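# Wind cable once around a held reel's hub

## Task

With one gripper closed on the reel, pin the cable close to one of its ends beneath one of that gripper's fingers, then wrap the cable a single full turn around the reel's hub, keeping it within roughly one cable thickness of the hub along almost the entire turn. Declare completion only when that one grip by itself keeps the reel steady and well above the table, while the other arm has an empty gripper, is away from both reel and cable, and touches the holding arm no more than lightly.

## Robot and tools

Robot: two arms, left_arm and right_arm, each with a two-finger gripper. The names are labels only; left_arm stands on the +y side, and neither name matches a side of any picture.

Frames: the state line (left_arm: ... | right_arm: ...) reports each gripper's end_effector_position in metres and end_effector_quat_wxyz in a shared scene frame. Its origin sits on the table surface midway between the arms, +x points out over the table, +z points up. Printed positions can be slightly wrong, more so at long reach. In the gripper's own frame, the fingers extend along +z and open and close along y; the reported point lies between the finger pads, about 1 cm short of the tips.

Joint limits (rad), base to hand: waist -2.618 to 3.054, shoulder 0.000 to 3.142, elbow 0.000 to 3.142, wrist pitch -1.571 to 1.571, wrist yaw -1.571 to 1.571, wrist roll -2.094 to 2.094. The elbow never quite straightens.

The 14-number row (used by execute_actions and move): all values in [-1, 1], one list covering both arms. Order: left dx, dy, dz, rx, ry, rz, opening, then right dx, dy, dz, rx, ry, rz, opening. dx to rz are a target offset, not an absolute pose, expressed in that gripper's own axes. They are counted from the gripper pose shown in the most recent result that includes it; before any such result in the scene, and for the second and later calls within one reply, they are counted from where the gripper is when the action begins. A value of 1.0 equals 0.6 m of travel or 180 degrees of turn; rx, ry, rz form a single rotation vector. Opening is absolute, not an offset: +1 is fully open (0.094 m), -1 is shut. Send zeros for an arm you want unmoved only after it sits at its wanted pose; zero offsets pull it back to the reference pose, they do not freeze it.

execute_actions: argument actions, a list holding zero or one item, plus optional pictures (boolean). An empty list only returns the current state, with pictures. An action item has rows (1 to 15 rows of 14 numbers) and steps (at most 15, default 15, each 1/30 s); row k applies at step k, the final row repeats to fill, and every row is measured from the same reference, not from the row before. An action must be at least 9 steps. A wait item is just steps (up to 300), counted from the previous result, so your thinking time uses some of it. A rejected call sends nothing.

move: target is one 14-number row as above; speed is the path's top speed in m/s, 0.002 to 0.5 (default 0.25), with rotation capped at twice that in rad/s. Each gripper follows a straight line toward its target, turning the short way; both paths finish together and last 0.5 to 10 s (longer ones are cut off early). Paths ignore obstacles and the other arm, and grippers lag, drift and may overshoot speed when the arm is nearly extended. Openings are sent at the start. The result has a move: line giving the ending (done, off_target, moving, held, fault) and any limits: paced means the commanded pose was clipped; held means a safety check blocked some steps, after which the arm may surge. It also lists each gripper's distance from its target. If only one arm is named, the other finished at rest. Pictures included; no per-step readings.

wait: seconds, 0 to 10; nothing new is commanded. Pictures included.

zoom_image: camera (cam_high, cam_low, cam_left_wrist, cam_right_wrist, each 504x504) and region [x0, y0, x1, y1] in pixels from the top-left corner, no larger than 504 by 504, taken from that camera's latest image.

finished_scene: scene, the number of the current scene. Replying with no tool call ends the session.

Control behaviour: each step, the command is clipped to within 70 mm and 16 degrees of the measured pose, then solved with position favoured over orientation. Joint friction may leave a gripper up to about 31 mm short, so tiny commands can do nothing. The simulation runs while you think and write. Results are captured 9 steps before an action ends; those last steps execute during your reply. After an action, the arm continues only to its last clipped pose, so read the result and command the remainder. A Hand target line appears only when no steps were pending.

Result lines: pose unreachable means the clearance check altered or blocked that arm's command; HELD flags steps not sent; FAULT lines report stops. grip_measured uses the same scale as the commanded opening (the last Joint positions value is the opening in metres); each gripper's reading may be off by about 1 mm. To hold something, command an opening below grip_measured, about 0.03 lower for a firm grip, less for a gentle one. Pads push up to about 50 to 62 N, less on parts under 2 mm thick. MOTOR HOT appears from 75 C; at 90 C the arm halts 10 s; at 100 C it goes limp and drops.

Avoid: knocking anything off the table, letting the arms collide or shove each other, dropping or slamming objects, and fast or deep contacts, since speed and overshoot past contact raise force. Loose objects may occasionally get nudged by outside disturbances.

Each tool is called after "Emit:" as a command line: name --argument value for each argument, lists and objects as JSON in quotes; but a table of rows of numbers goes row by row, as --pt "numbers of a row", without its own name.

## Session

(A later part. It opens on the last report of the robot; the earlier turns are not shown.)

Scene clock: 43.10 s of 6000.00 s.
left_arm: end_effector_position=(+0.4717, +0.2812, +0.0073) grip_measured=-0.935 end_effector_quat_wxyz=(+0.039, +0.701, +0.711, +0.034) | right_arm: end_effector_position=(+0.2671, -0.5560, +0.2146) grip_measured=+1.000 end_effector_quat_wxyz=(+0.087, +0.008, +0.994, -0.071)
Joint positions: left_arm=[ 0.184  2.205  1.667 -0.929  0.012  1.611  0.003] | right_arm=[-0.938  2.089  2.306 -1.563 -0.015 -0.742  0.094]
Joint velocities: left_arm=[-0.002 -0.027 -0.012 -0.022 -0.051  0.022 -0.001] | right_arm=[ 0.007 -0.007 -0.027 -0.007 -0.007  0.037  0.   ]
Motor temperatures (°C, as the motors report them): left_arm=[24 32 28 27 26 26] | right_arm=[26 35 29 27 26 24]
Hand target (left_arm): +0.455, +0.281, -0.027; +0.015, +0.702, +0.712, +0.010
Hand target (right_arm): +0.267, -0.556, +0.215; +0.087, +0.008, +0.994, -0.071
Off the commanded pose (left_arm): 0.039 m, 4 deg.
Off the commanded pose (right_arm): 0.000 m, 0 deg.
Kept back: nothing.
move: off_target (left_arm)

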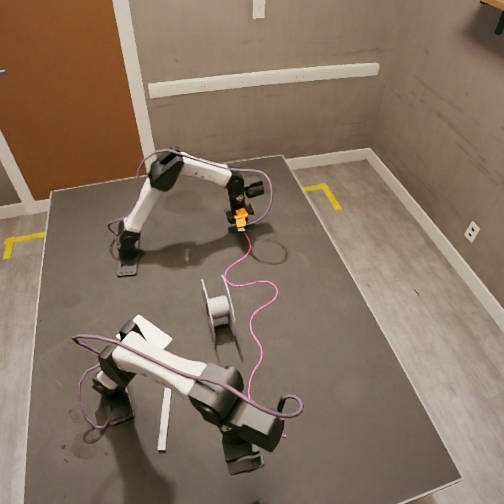

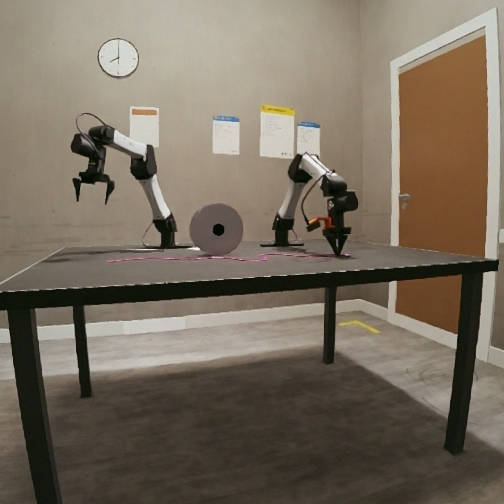

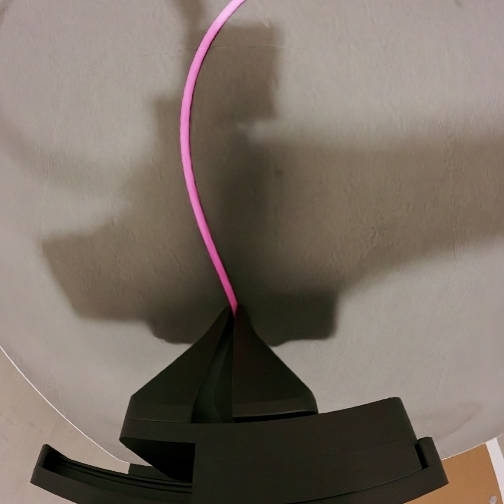

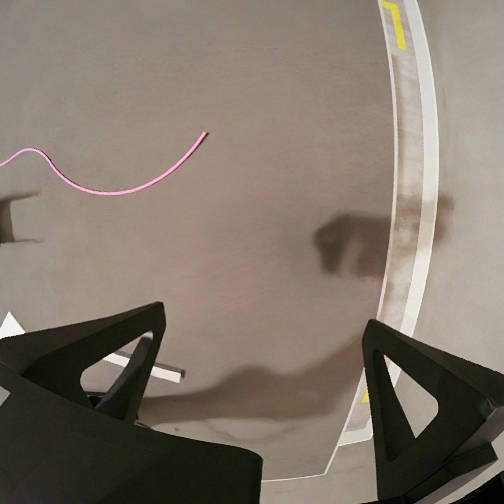

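Emit:
execute_actions --actions '[{"rows":[[0,-0.03,0.06,0.02,0,0,-0.965, 0,0,0,0,0,0,1]],"steps":15}]'

Emit:
move --target '[0.05,-0.08,-0.06,0.03,0,0,-0.965, 0,0,0,0,0,0,1]' --speed 0.05

Scene clock: 43.57 s of 6000.00 s.
left_arm: end_effector_position=(+0.4718, +0.2812, +0.0073) grip_measured=-0.954 end_effector_quat_wxyz=(+0.039, +0.701, +0.711, +0.034) | right_arm: end_effector_position=(+0.2671, -0.5560, +0.2146) grip_measured=+1.000 end_effector_quat_wxyz=(+0.087, +0.008, +0.994, -0.071)
Joint positions: left_arm=[ 0.184  2.205  1.667 -0.928  0.012  1.611  0.002] | right_arm=[-0.938  2.089  2.306 -1.563 -0.015 -0.742  0.094]
Joint velocities: left_arm=[-0.022 -0.007 -0.017 -0.022 -0.037 -0.037  0.   ] | right_arm=[-0.012  0.022 -0.002 -0.037 -0.022  0.022  0.   ]
Motor temperatures (°C, as the motors report them): left_arm=[24 32 28 27 26 26] | right_arm=[26 35 30 27 26 24]
Steps of this call (steps 1 to 8: nothing new was sent; steps 9 to 14: the first 6 steps of this action). Readings (end_effector_position):
9: left_arm (+0.4718, +0.2812, +0.0073) | right_arm (+0.2671, -0.5560, +0.2146)
10: left_arm (+0.4718, +0.2812, +0.0073) | right_arm (+0.2671, -0.5560, +0.2146)
12: left_arm (+0.4718, +0.2812, +0.0073) | right_arm (+0.2671, -0.5560, +0.2146)
14: the state above

Scene clock: 45.60 s of 6000.00 s.
left_arm: end_effector_position=(+0.4338, +0.3098, +0.0405) grip_measured=-0.954 end_effector_quat_wxyz=(+0.019, +0.700, +0.713, +0.014) | right_arm: end_effector_position=(+0.2671, -0.5560, +0.2146) grip_measured=+1.000 end_effector_quat_wxyz=(+0.087, +0.008, +0.994, -0.071)
Joint positions: left_arm=[ 0.259  2.089  1.622 -1.058  0.012  1.683  0.002] | right_arm=[-0.938  2.089  2.306 -1.563 -0.015 -0.742  0.094]
Joint velocities: left_arm=[-0.002 -0.002  0.012  0.037  0.081  0.022 -0.   ] | right_arm=[ 0.012 -0.002  0.012  0.037 -0.066 -0.037  0.   ]
Motor temperatures (°C, as the motors report them): left_arm=[24 33 28 27 26 26] | right_arm=[26 35 30 27 26 24]
Hand target (left_arm): +0.420, +0.311, +0.038; +0.007, +0.702, +0.712, +0.000
Hand target (right_arm): +0.267, -0.556, +0.215; +0.087, +0.008, +0.994, -0.071
Off your previous action's commanded pose (left_arm): 0.040 m, 4 deg at its last step (step 9 of this call).
Off your previous action's commanded pose (right_arm): 0.000 m, 0 deg at its last step (step 9 of this call).
Off the commanded pose (left_arm): 0.014 m, 2 deg.
Off the commanded pose (right_arm): 0.000 m, 0 deg.
Kept back: nothing.
move: off_target (left_arm)

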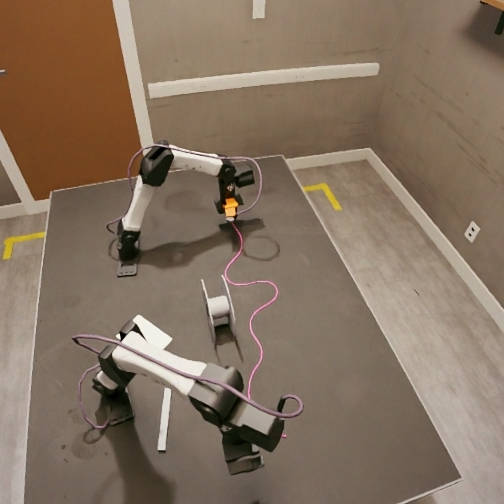

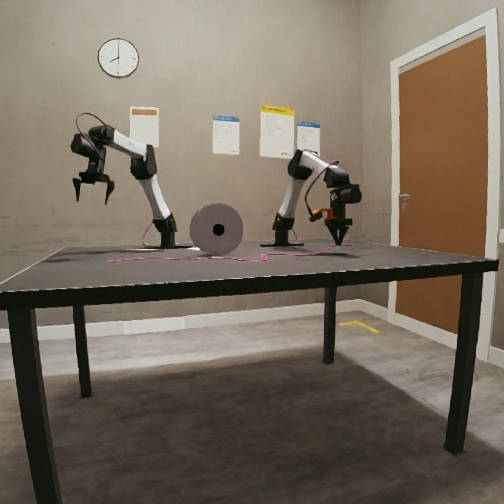

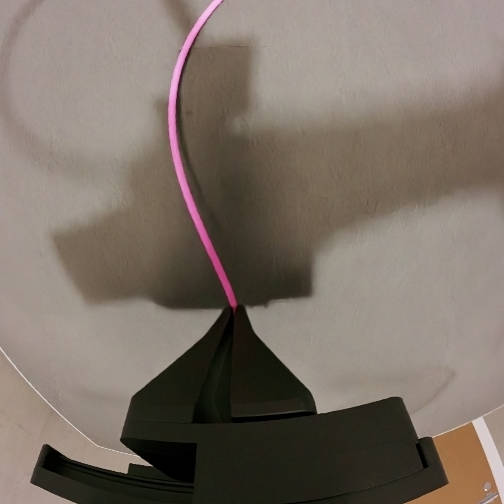

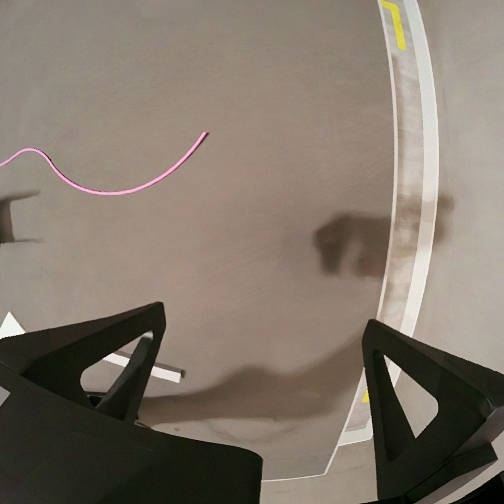

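Emit:
move --target '[0.22,-0.13,0.0,0.015,0,0,-0.97, 0,0,0,0,0,0,1]' --speed 0.08

Scene clock: 48.47 s of 6000.00 s.
left_arm: end_effector_position=(+0.3614, +0.4418, +0.0379) grip_measured=-0.958 end_effector_quat_wxyz=(+0.007, +0.697, +0.717, -0.000) | right_arm: end_effector_position=(+0.2671, -0.5560, +0.2146) grip_measured=+1.000 end_effector_quat_wxyz=(+0.087, +0.008, +0.994, -0.071)
Joint positions: left_arm=[ 0.638  2.023  1.513 -1.057  0.013  2.052  0.002] | right_arm=[-0.938  2.089  2.306 -1.563 -0.015 -0.742  0.094]
Joint velocities: left_arm=[ 0.012 -0.007 -0.017 -0.022 -0.007  0.022  0.   ] | right_arm=[-0.007  0.007 -0.017  0.007 -0.051 -0.037  0.   ]
Motor temperatures (°C, as the motors report them): left_arm=[24 34 28 27 26 26] | right_arm=[26 35 30 27 26 24]
Hand target (left_arm): +0.355, +0.440, +0.035; +0.005, +0.700, +0.714, -0.004
Hand target (right_arm): +0.267, -0.556, +0.215; +0.087, +0.008, +0.994, -0.071
Off the commanded pose (left_arm): 0.008 m, 1 deg.
Off the commanded pose (right_arm): 0.000 m, 0 deg.
Kept back: nothing.
move: done

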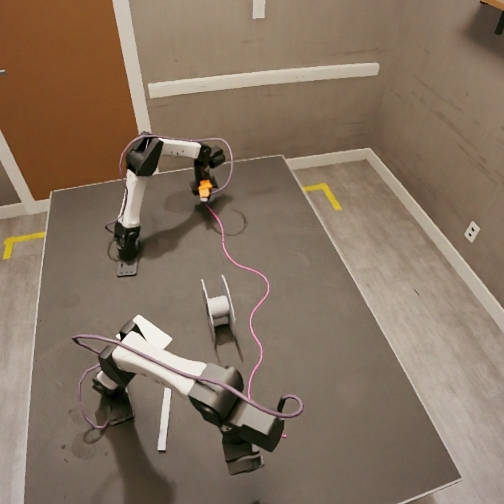

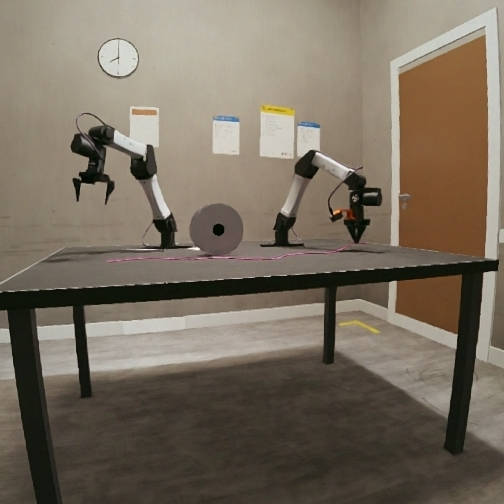

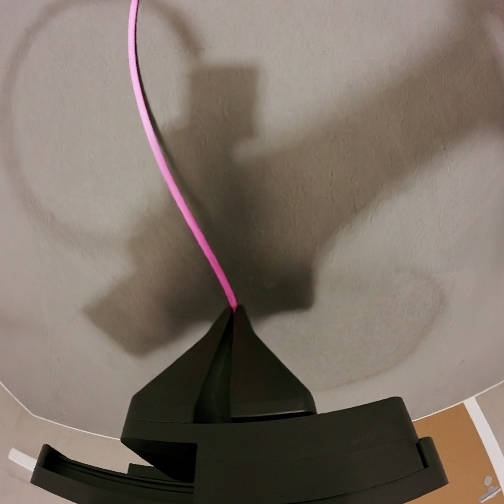

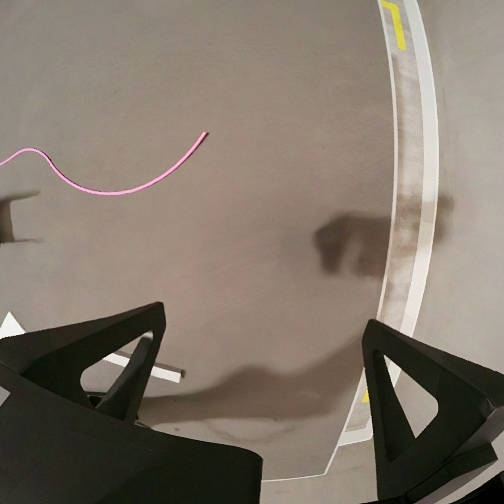

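Emit:
move --target '[0,0,0,0,0,0,-0.97, -0.05,0.58,-0.09,-0.271,-0.185,-0.442,1]'

Scene clock: 54.20 s of 6000.00 s.
left_arm: end_effector_position=(+0.3614, +0.4418, +0.0379) grip_measured=-0.958 end_effector_quat_wxyz=(+0.007, +0.698, +0.716, -0.000) | right_arm: end_effector_position=(+0.3019, -0.2068, +0.2347) grip_measured=+1.000 end_effector_quat_wxyz=(+0.316, -0.638, +0.668, +0.215)
Joint positions: left_arm=[ 0.638  2.023  1.513 -1.057  0.013  2.055  0.002] | right_arm=[-0.376  1.82   1.824 -1.563 -0.785 -1.72   0.094]
Joint velocities: left_arm=[ 0.002  0.022 -0.012  0.11  -0.037 -0.022  0.   ] | right_arm=[-0.002 -0.022  0.027  0.007 -0.022 -0.007  0.   ]
Motor temperatures (°C, as the motors report them): left_arm=[24 35 28 27 26 26] | right_arm=[26 36 30 27 26 24]
Hand target (left_arm): +0.361, +0.442, +0.038; +0.007, +0.697, +0.717, -0.000
Hand target (right_arm): +0.302, -0.203, +0.227; -0.310, +0.637, -0.666, -0.232
Off the commanded pose (left_arm): 0.000 m, 0 deg.
Off the commanded pose (right_arm): 0.012 m, 9 deg.
joint sent to its limit (right arm) — the command would take joint 4 (wrist pitch) past its lower limit, so that joint was sent only as far as its limit.
Kept back: nothing.
move: off_target (right_arm)

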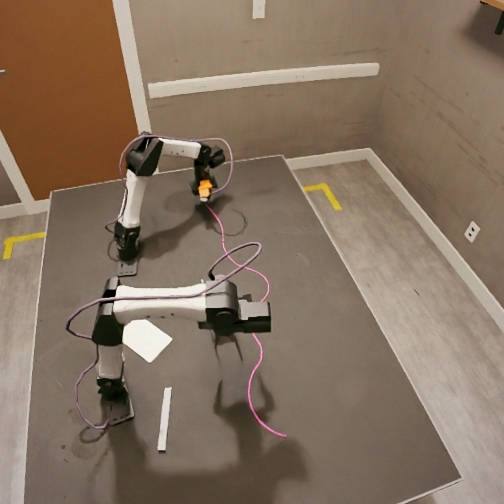

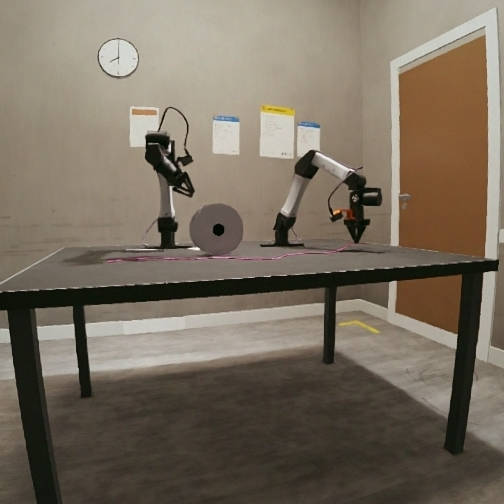

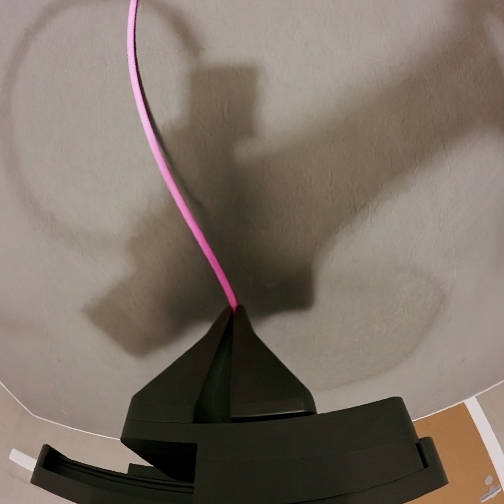

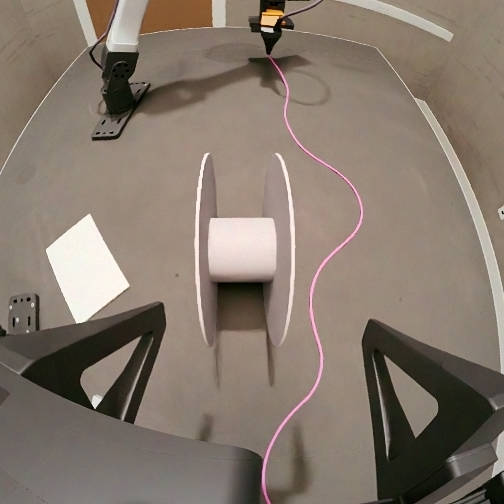

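Emit:
move --target '[0,0,0,0,0,0,-0.97, 0.02,0.03,0.07,0,0,0,1]' --speed 0.08

Scene clock: 55.63 s of 6000.00 s.
left_arm: end_effector_position=(+0.3614, +0.4418, +0.0379) grip_measured=-0.958 end_effector_quat_wxyz=(+0.007, +0.698, +0.716, -0.000) | right_arm: end_effector_position=(+0.2941, -0.1874, +0.1942) grip_measured=+1.000 end_effector_quat_wxyz=(+0.315, -0.637, +0.669, +0.219)
Joint positions: left_arm=[ 0.638  2.023  1.513 -1.057  0.013  2.055  0.002] | right_arm=[-0.323  1.74   1.562 -1.335 -0.786 -1.643  0.094]
Joint velocities: left_arm=[ 0.007 -0.012 -0.002 -0.081  0.007 -0.022 -0.001] | right_arm=[-0.002 -0.012 -0.007  0.037 -0.007 -0.007  0.   ]
Motor temperatures (°C, as the motors report them): left_arm=[24 36 28 27 26 26] | right_arm=[26 36 30 27 26 24]
Hand target (left_arm): +0.361, +0.442, +0.038; +0.007, +0.698, +0.716, -0.000
Hand target (right_arm): +0.290, -0.184, +0.195; -0.316, +0.638, -0.668, -0.216
Off the commanded pose (left_arm): 0.000 m, 0 deg.
Off the commanded pose (right_arm): 0.004 m, 1 deg.
Kept back: nothing.
move: done

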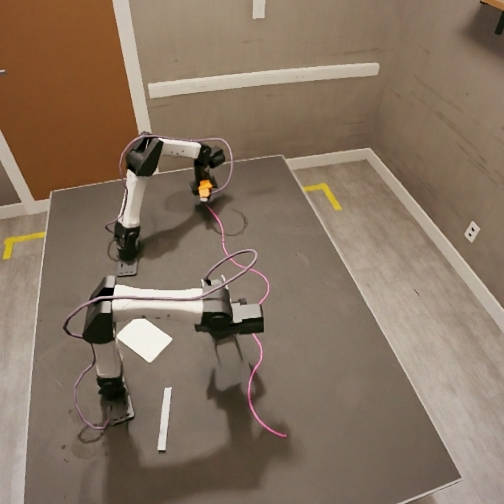

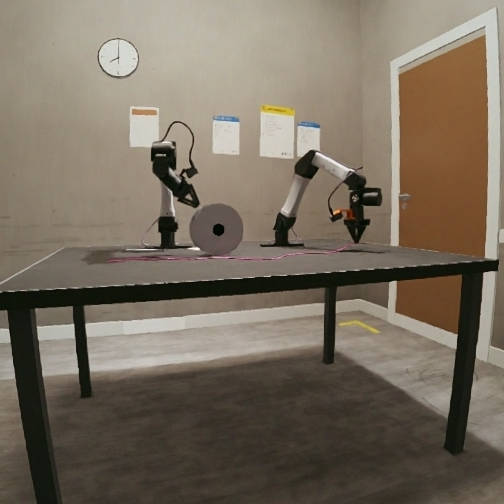

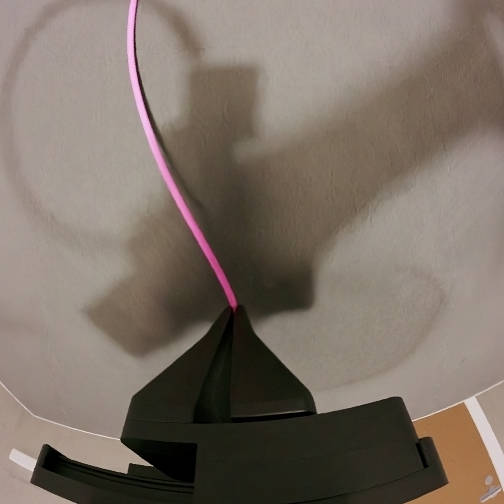

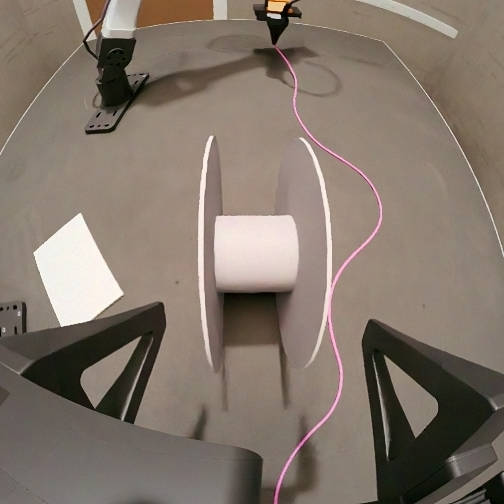

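Emit:
move --target '[0,0,0,0,0,0,-0.97, 0.0,0.0,0.085,-0.045,0,0,1]' --speed 0.06

Scene clock: 57.47 s of 6000.00 s.
left_arm: end_effector_position=(+0.3614, +0.4418, +0.0379) grip_measured=-0.958 end_effector_quat_wxyz=(+0.007, +0.698, +0.716, -0.000) | right_arm: end_effector_position=(+0.2938, -0.1536, +0.1563) grip_measured=+1.000 end_effector_quat_wxyz=(+0.268, -0.652, +0.654, +0.275)
Joint positions: left_arm=[ 0.638  2.023  1.513 -1.057  0.013  2.055  0.002] | right_arm=[-0.222  1.862  1.562 -1.328 -0.785 -1.637  0.094]
Joint velocities: left_arm=[ 0.007 -0.007 -0.007 -0.095 -0.051  0.007 -0.   ] | right_arm=[ 0.002 -0.007 -0.012 -0.022  0.007 -0.022  0.   ]
Motor temperatures (°C, as the motors report them): left_arm=[24 36 29 27 26 26] | right_arm=[26 36 30 27 26 24]
Hand target (left_arm): +0.361, +0.442, +0.038; +0.007, +0.698, +0.716, -0.000
Hand target (right_arm): +0.301, -0.152, +0.158; -0.271, +0.657, -0.651, -0.266
Off the commanded pose (left_arm): 0.000 m, 0 deg.
Off the commanded pose (right_arm): 0.008 m, 1 deg.
Kept back: nothing.
move: done

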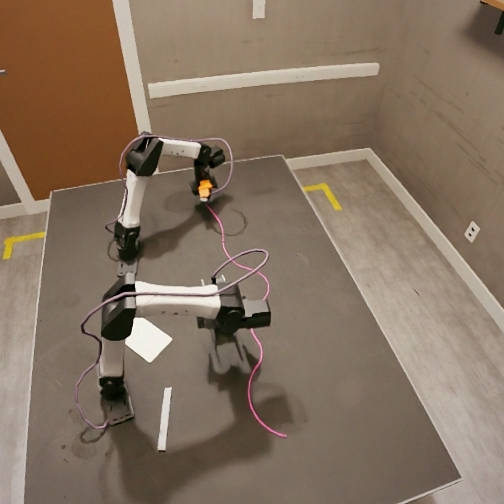

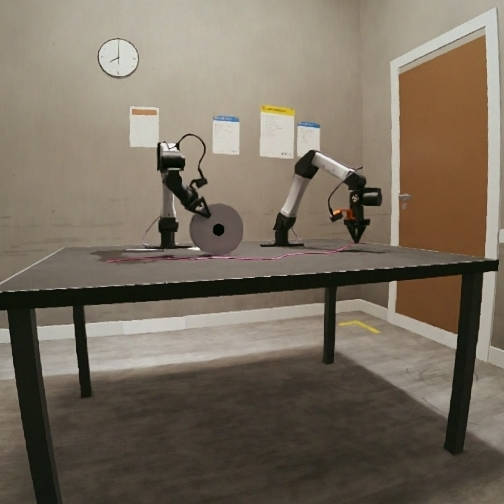

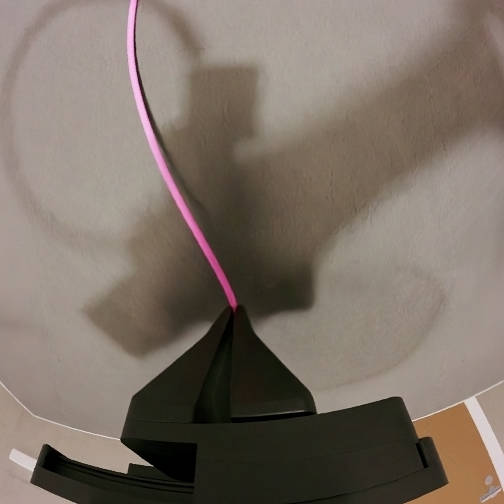

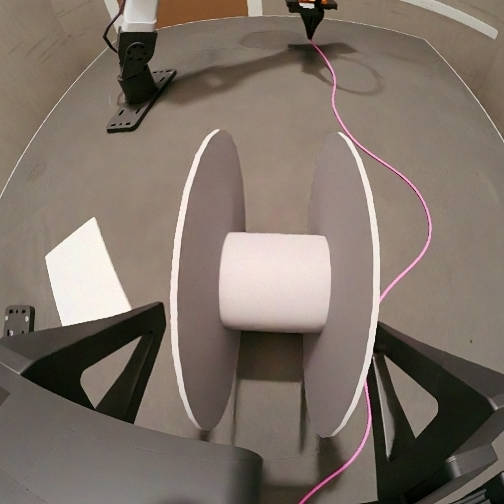

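Emit:
move --target '[0,0,0,0,0,0,-0.97, 0,0,0,0,0,0,0.3]'

Scene clock: 58.40 s of 6000.00 s.
left_arm: end_effector_position=(+0.3614, +0.4418, +0.0379) grip_measured=-0.958 end_effector_quat_wxyz=(+0.007, +0.698, +0.716, -0.000) | right_arm: end_effector_position=(+0.2941, -0.1537, +0.1562) grip_measured=+0.376 end_effector_quat_wxyz=(+0.268, -0.653, +0.654, +0.274)
Joint positions: left_arm=[ 0.638  2.023  1.513 -1.057  0.013  2.055  0.002] | right_arm=[-0.222  1.862  1.562 -1.327 -0.785 -1.637  0.065]
Joint velocities: left_arm=[-0.012  0.012 -0.017 -0.007 -0.022 -0.022  0.002] | right_arm=[ 0.002  0.002 -0.007 -0.007 -0.095  0.007  0.   ]
Motor temperatures (°C, as the motors report them): left_arm=[24 36 29 27 26 26] | right_arm=[26 36 30 27 26 24]
Hand target (left_arm): +0.361, +0.442, +0.038; +0.007, +0.698, +0.716, -0.000
Hand target (right_arm): +0.294, -0.154, +0.156; -0.267, +0.652, -0.654, -0.275
Off the commanded pose (left_arm): 0.000 m, 0 deg.
Off the commanded pose (right_arm): 0.000 m, 0 deg.
Kept back: nothing.
move: done

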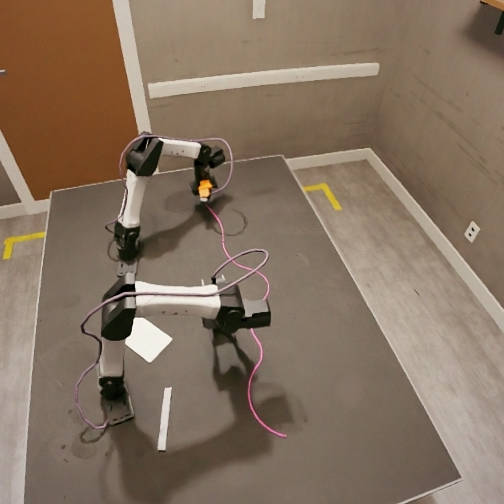

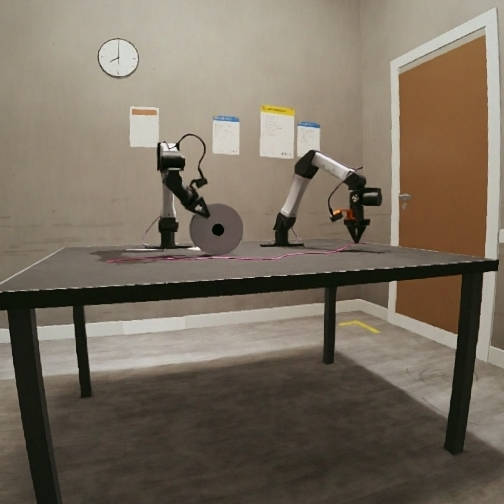

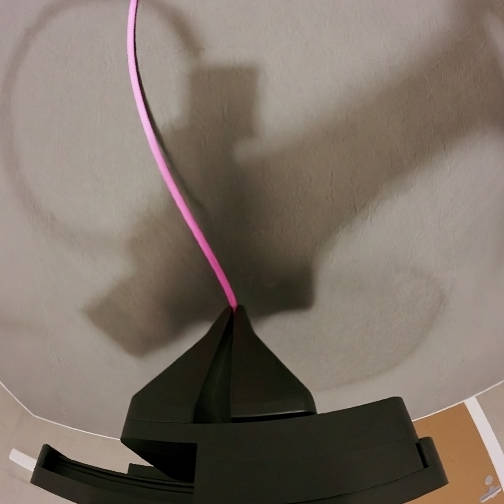

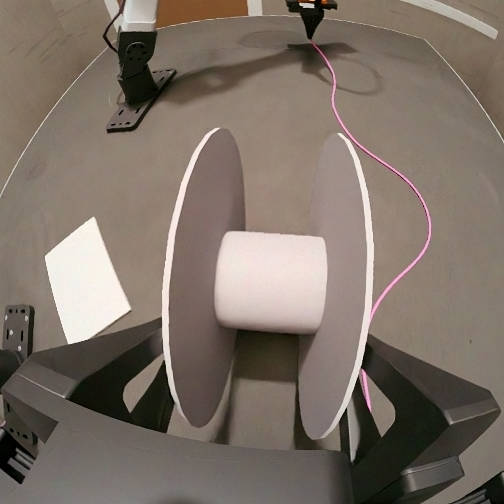

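Emit:
move --target '[0,0,0,0,0,0,-0.97, -0.06,0,-0.06,0,0,0,0.33]' --speed 0.1

Emit:
move --target '[0,0,0,0,0,0,-0.97, -0.38,-0.175,0.38,0,0,0,0.33]' --speed 0.15

Scene clock: 59.97 s of 6000.00 s.
left_arm: end_effector_position=(+0.3614, +0.4418, +0.0379) grip_measured=-0.958 end_effector_quat_wxyz=(+0.007, +0.698, +0.716, -0.000) | right_arm: end_effector_position=(+0.2911, -0.1577, +0.1979) grip_measured=+0.376 end_effector_quat_wxyz=(+0.254, -0.657, +0.658, +0.266)
Joint positions: left_arm=[ 0.638  2.023  1.513 -1.057  0.013  2.055  0.002] | right_arm=[-0.222  1.862  1.743 -1.513 -0.751 -1.637  0.065]
Joint velocities: left_arm=[-0.002 -0.002  0.007  0.022 -0.081 -0.037 -0.001] | right_arm=[-0.022  0.007  0.002  0.007  0.066 -0.022  0.   ]
Motor temperatures (°C, as the motors report them): left_arm=[24 36 29 27 26 26] | right_arm=[26 35 30 27 26 24]
Hand target (left_arm): +0.361, +0.442, +0.038; +0.007, +0.698, +0.716, -0.000
Hand target (right_arm): +0.295, -0.154, +0.207; -0.268, +0.653, -0.654, -0.273
Off the commanded pose (left_arm): 0.000 m, 0 deg.
Off the commanded pose (right_arm): 0.011 m, 2 deg.
Kept back: nothing.
move: off_target (right_arm)

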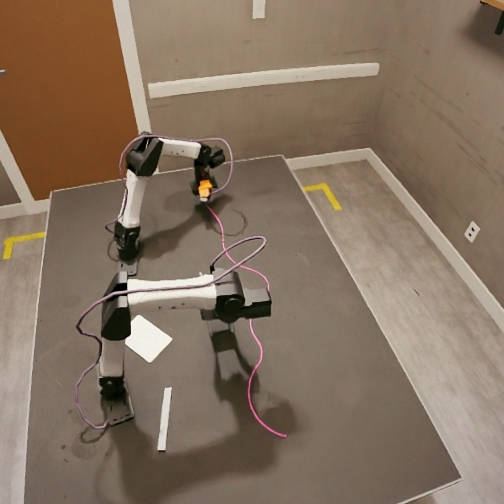

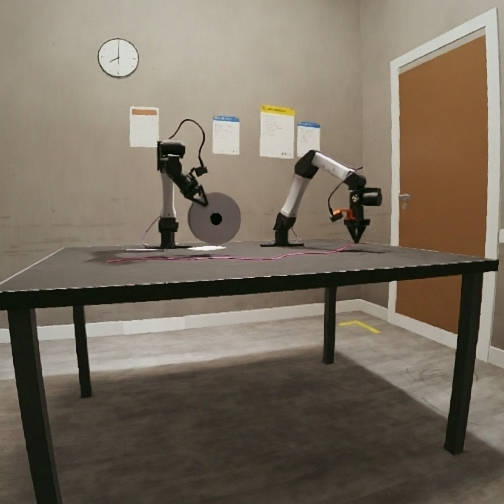

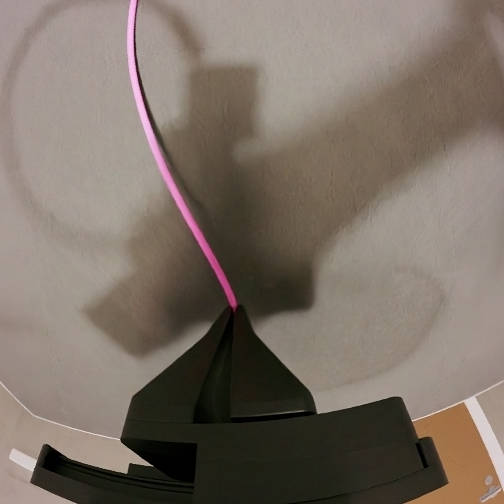

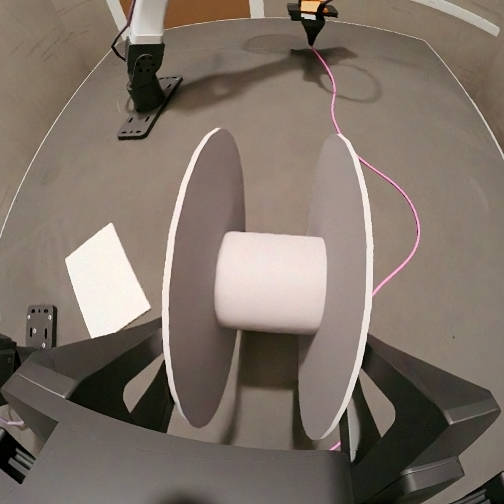

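Scene clock: 62.73 s of 6000.00 s.
left_arm: end_effector_position=(+0.3614, +0.4418, +0.0379) grip_measured=-0.958 end_effector_quat_wxyz=(+0.007, +0.698, +0.716, -0.000) | right_arm: end_effector_position=(+0.3874, +0.1539, +0.1640) grip_measured=+0.376 end_effector_quat_wxyz=(+0.278, -0.631, +0.674, +0.265)
Joint positions: left_arm=[ 0.638  2.023  1.513 -1.057  0.013  2.055  0.002] | right_arm=[ 0.422  2.64   2.842 -1.221 -0.596 -0.731  0.065]
Joint velocities: left_arm=[-0.017 -0.002 -0.027  0.022 -0.007 -0.051  0.   ] | right_arm=[-0.007 -0.007 -0.007 -0.051  0.007 -0.037  0.001]
Motor temperatures (°C, as the motors report them): left_arm=[24 37 29 26 26 26] | right_arm=[26 36 31 27 26 24]
Hand target (left_arm): +0.361, +0.442, +0.038; +0.007, +0.698, +0.716, -0.000
Hand target (right_arm): +0.393, +0.163, +0.185; -0.316, +0.631, -0.657, -0.267
Off the commanded pose (left_arm): 0.000 m, 0 deg.
Off the commanded pose (right_arm): 0.026 m, 4 deg.
elbow stopped short (right arm): the move would have taken joint 3 (elbow) straighter than the controller allows; a more bent joint 3 avoids this.
Kept back: nothing.
move: off_target (right_arm)

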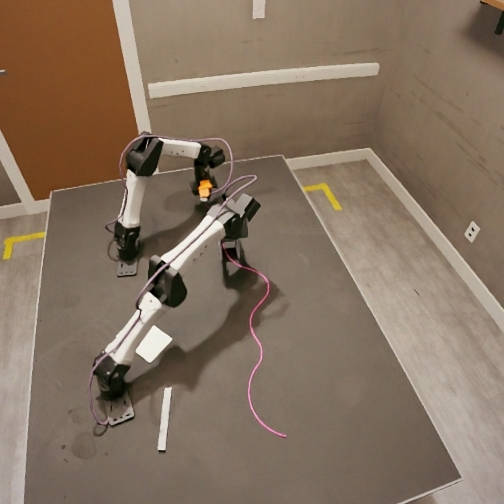

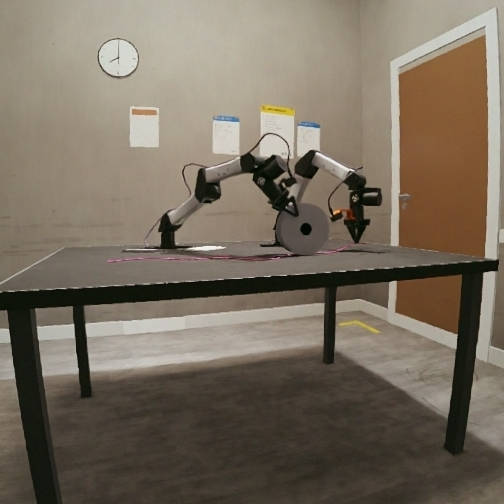

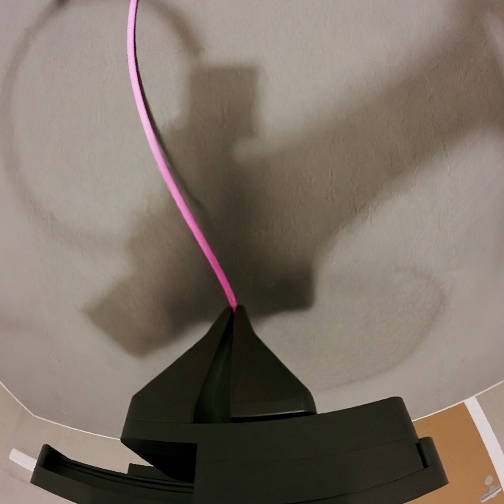

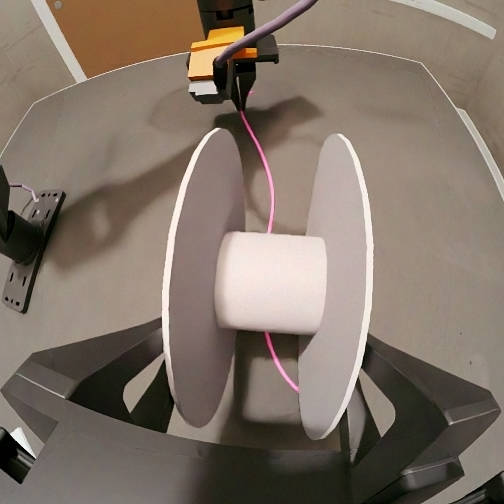

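Emit:
move --target '[-0.05,-0.15,0,0,0,0,-0.97, 0.02,0.16,-0.03,0,0,0,0.33]' --speed 0.05

Scene clock: 66.57 s of 6000.00 s.
left_arm: end_effector_position=(+0.2780, +0.4091, +0.0394) grip_measured=-0.958 end_effector_quat_wxyz=(+0.006, +0.691, +0.723, -0.003) | right_arm: end_effector_position=(+0.2998, +0.1374, +0.1631) grip_measured=+0.376 end_effector_quat_wxyz=(+0.273, -0.630, +0.680, +0.256)
Joint positions: left_arm=[ 0.68   1.706  1.101 -0.969  0.013  2.077  0.002] | right_arm=[ 0.51   2.067  1.838 -0.756 -0.528 -0.644  0.065]
Joint velocities: left_arm=[-0.002  0.007 -0.002  0.051 -0.022  0.022  0.   ] | right_arm=[ 0.012 -0.002  0.007  0.066  0.007  0.022  0.   ]
Motor temperatures (°C, as the motors report them): left_arm=[24 37 29 26 26 26] | right_arm=[26 37 31 27 26 24]
Hand target (left_arm): +0.272, +0.410, +0.036; +0.002, +0.692, +0.722, +0.001
Hand target (right_arm): +0.291, +0.141, +0.171; -0.278, +0.631, -0.674, -0.265
Off the commanded pose (left_arm): 0.006 m, 1 deg.
Off the commanded pose (right_arm): 0.011 m, 1 deg.
joint sent to its limit (left arm) — the command would take joint 6 (wrist roll) past its upper limit, so that joint was sent only as far as its limit.
Kept back: nothing.
move: off_target (right_arm)

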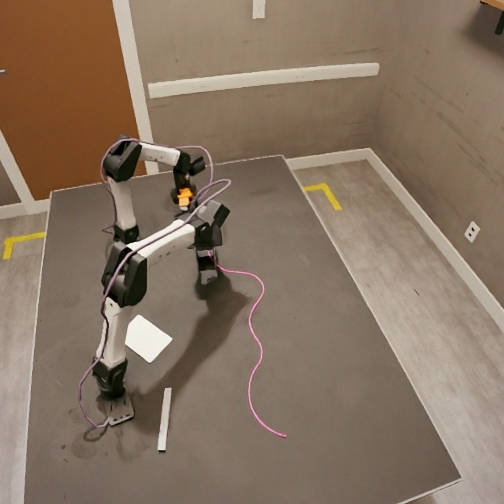

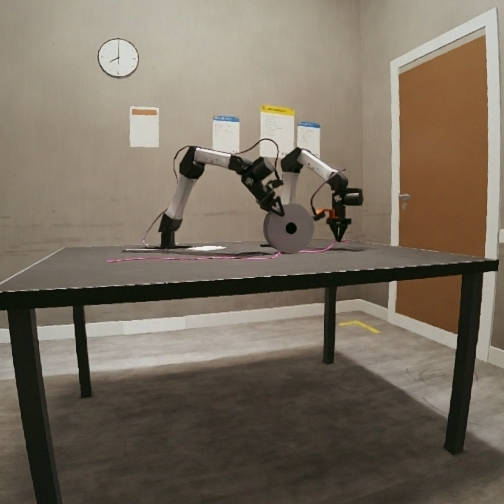

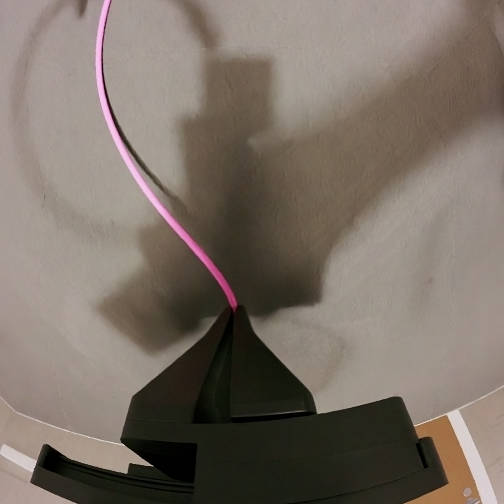

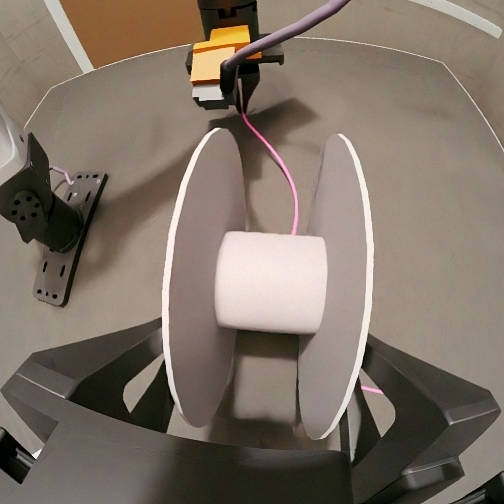

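Emit:
move --target '[0,0,0,0,0,0,-0.97, 0,-0.05,0,0,0,0,0.33]' --speed 0.05

Emit:
move --target '[0,0,0,0,0,0,-0.97, 0,0,0,0,0,0,1]'

Emit:
move --target '[0,0,0,0,0,0,-0.97, 0,0,-0.15,0,0,0,1]' --speed 0.1

Scene clock: 67.93 s of 6000.00 s.
left_arm: end_effector_position=(+0.2784, +0.4092, +0.0394) grip_measured=-0.958 end_effector_quat_wxyz=(+0.006, +0.691, +0.723, -0.002) | right_arm: end_effector_position=(+0.3211, +0.1373, +0.1626) grip_measured=+0.376 end_effector_quat_wxyz=(+0.270, -0.631, +0.678, +0.261)
Joint positions: left_arm=[ 0.68   1.706  1.101 -0.967  0.013  2.077  0.002] | right_arm=[ 0.476  2.155  1.973 -0.827 -0.559 -0.68   0.065]
Joint velocities: left_arm=[-0.007 -0.012 -0.002 -0.022 -0.066 -0.037  0.   ] | right_arm=[ 0.007 -0.007 -0.007 -0.066 -0.022  0.037 -0.   ]
Motor temperatures (°C, as the motors report them): left_arm=[24 37 29 26 26 26] | right_arm=[26 38 31 28 26 24]
Hand target (left_arm): +0.278, +0.409, +0.039; +0.006, +0.691, +0.723, -0.003
Hand target (right_arm): +0.329, +0.135, +0.162; -0.273, +0.630, -0.680, -0.255
Off the commanded pose (left_arm): 0.000 m, 0 deg.
Off the commanded pose (right_arm): 0.009 m, 1 deg.
Kept back: nothing.
move: done

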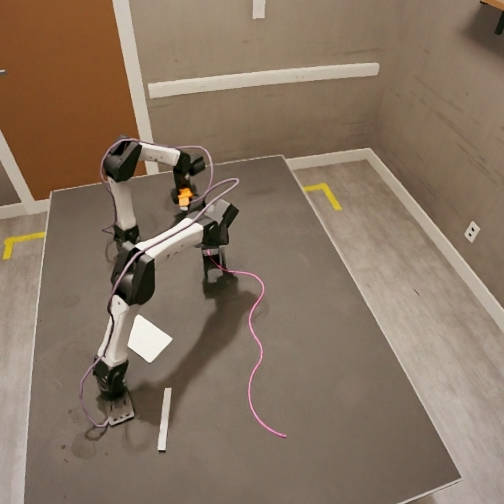

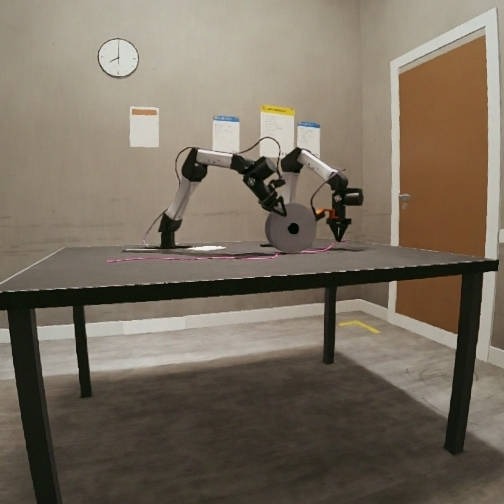

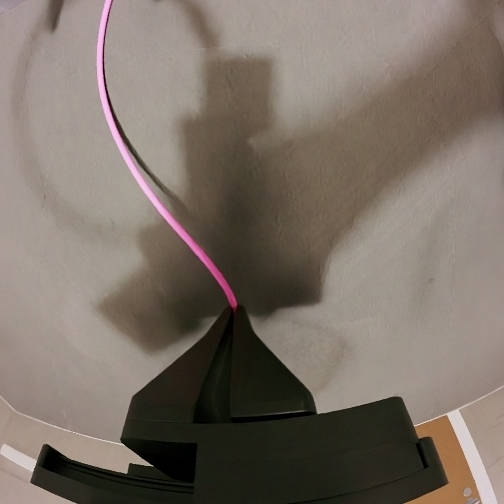

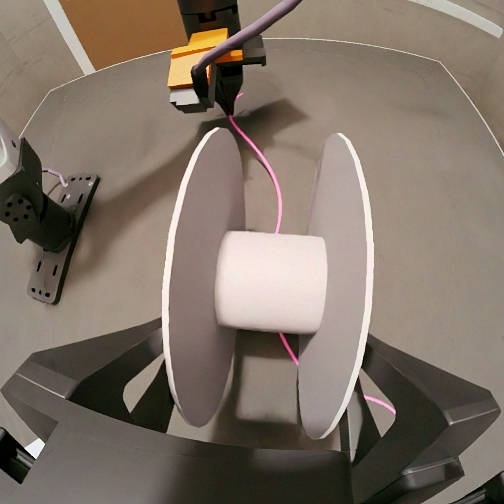

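Scene clock: 68.43 s of 6000.00 s.
left_arm: end_effector_position=(+0.2784, +0.4092, +0.0394) grip_measured=-0.958 end_effector_quat_wxyz=(+0.006, +0.691, +0.723, -0.002) | right_arm: end_effector_position=(+0.3210, +0.1373, +0.1626) grip_measured=+1.000 end_effector_quat_wxyz=(+0.270, -0.631, +0.678, +0.262)
Joint positions: left_arm=[ 0.68   1.706  1.101 -0.967  0.013  2.077  0.002] | right_arm=[ 0.476  2.155  1.973 -0.827 -0.559 -0.68   0.094]
Joint velocities: left_arm=[-0.017 -0.002 -0.007  0.081  0.007 -0.081 -0.001] | right_arm=[ 0.007 -0.032 -0.027 -0.051 -0.081 -0.051  0.   ]
Motor temperatures (°C, as the motors report them): left_arm=[24 37 29 26 26 26] | right_arm=[26 38 31 28 26 24]
Hand target (left_arm): +0.278, +0.409, +0.039; +0.006, +0.691, +0.723, -0.002
Hand target (right_arm): +0.321, +0.137, +0.163; -0.270, +0.631, -0.678, -0.261
Off the commanded pose (left_arm): 0.000 m, 0 deg.
Off the commanded pose (right_arm): 0.000 m, 0 deg.
Kept back: nothing.
move: done

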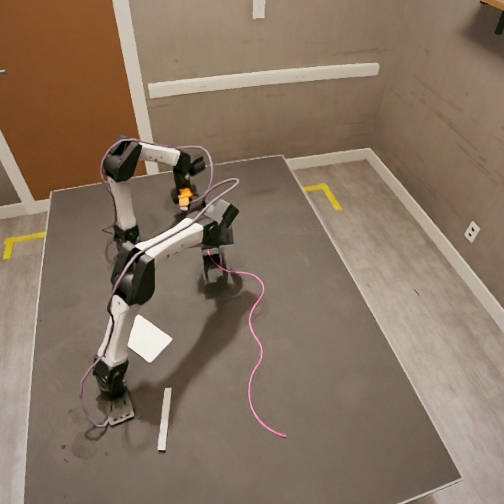

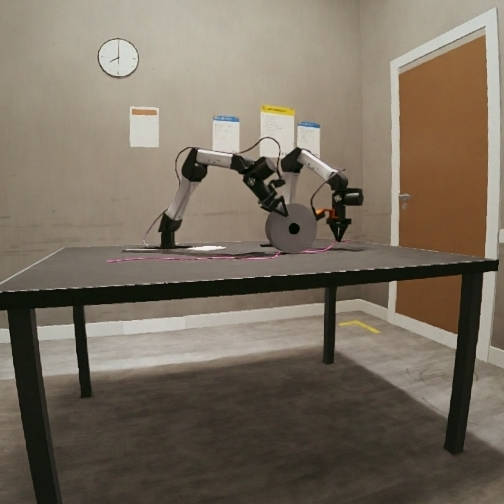

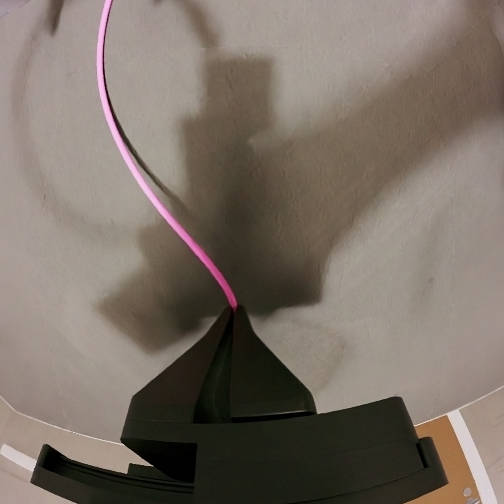

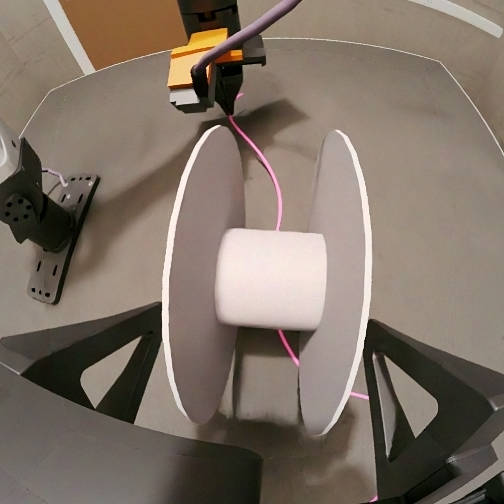

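Scene clock: 69.90 s of 6000.00 s.
left_arm: end_effector_position=(+0.2784, +0.4092, +0.0394) grip_measured=-0.958 end_effector_quat_wxyz=(+0.006, +0.691, +0.723, -0.002) | right_arm: end_effector_position=(+0.3167, +0.0761, +0.2107) grip_measured=+1.000 end_effector_quat_wxyz=(+0.253, -0.629, +0.687, +0.261)
Joint positions: left_arm=[ 0.68   1.706  1.101 -0.967  0.013  2.077  0.002] | right_arm=[ 0.369  2.06   2.047 -1.095 -0.605 -0.789  0.094]
Joint velocities: left_arm=[-0.017 -0.017  0.007  0.037 -0.051  0.051  0.   ] | right_arm=[ 0.007  0.007  0.012 -0.066 -0.007 -0.007  0.   ]
Motor temperatures (°C, as the motors report them): left_arm=[24 37 29 26 26 26] | right_arm=[26 38 31 28 26 24]
Hand target (left_arm): +0.278, +0.409, +0.039; +0.006, +0.691, +0.723, -0.002
Hand target (right_arm): +0.318, +0.075, +0.227; +0.270, -0.632, +0.678, +0.260
Off the commanded pose (left_arm): 0.000 m, 0 deg.
Off the commanded pose (right_arm): 0.017 m, 2 deg.
Kept back: nothing.
move: off_target (right_arm)

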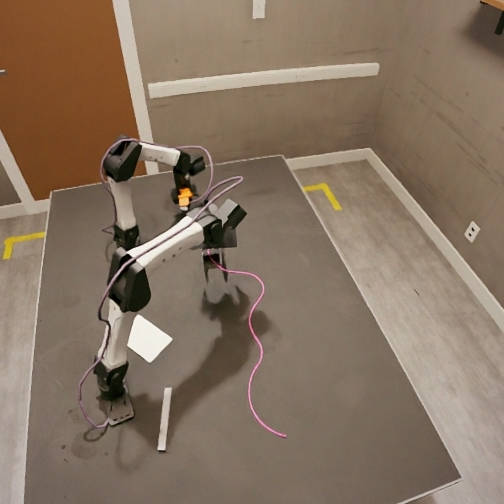

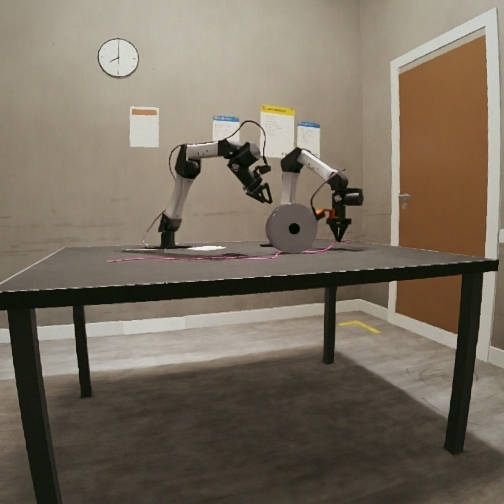

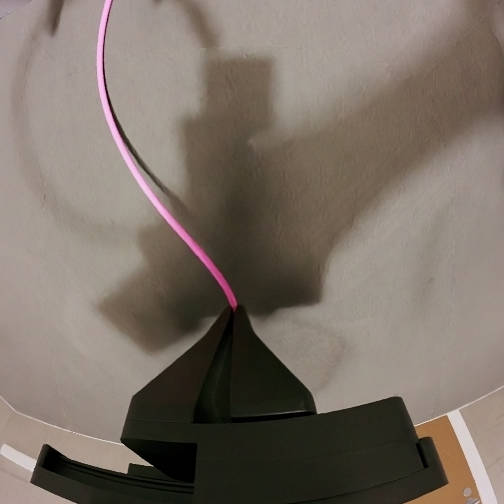

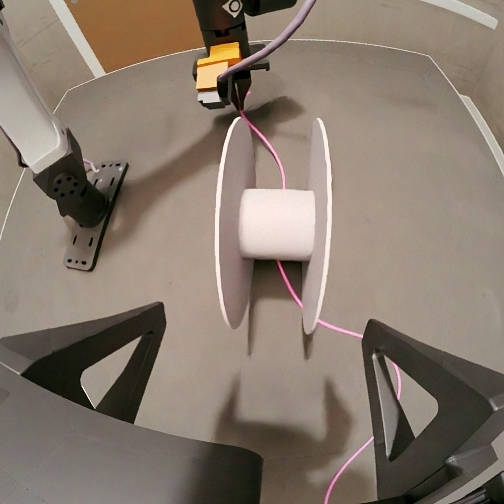

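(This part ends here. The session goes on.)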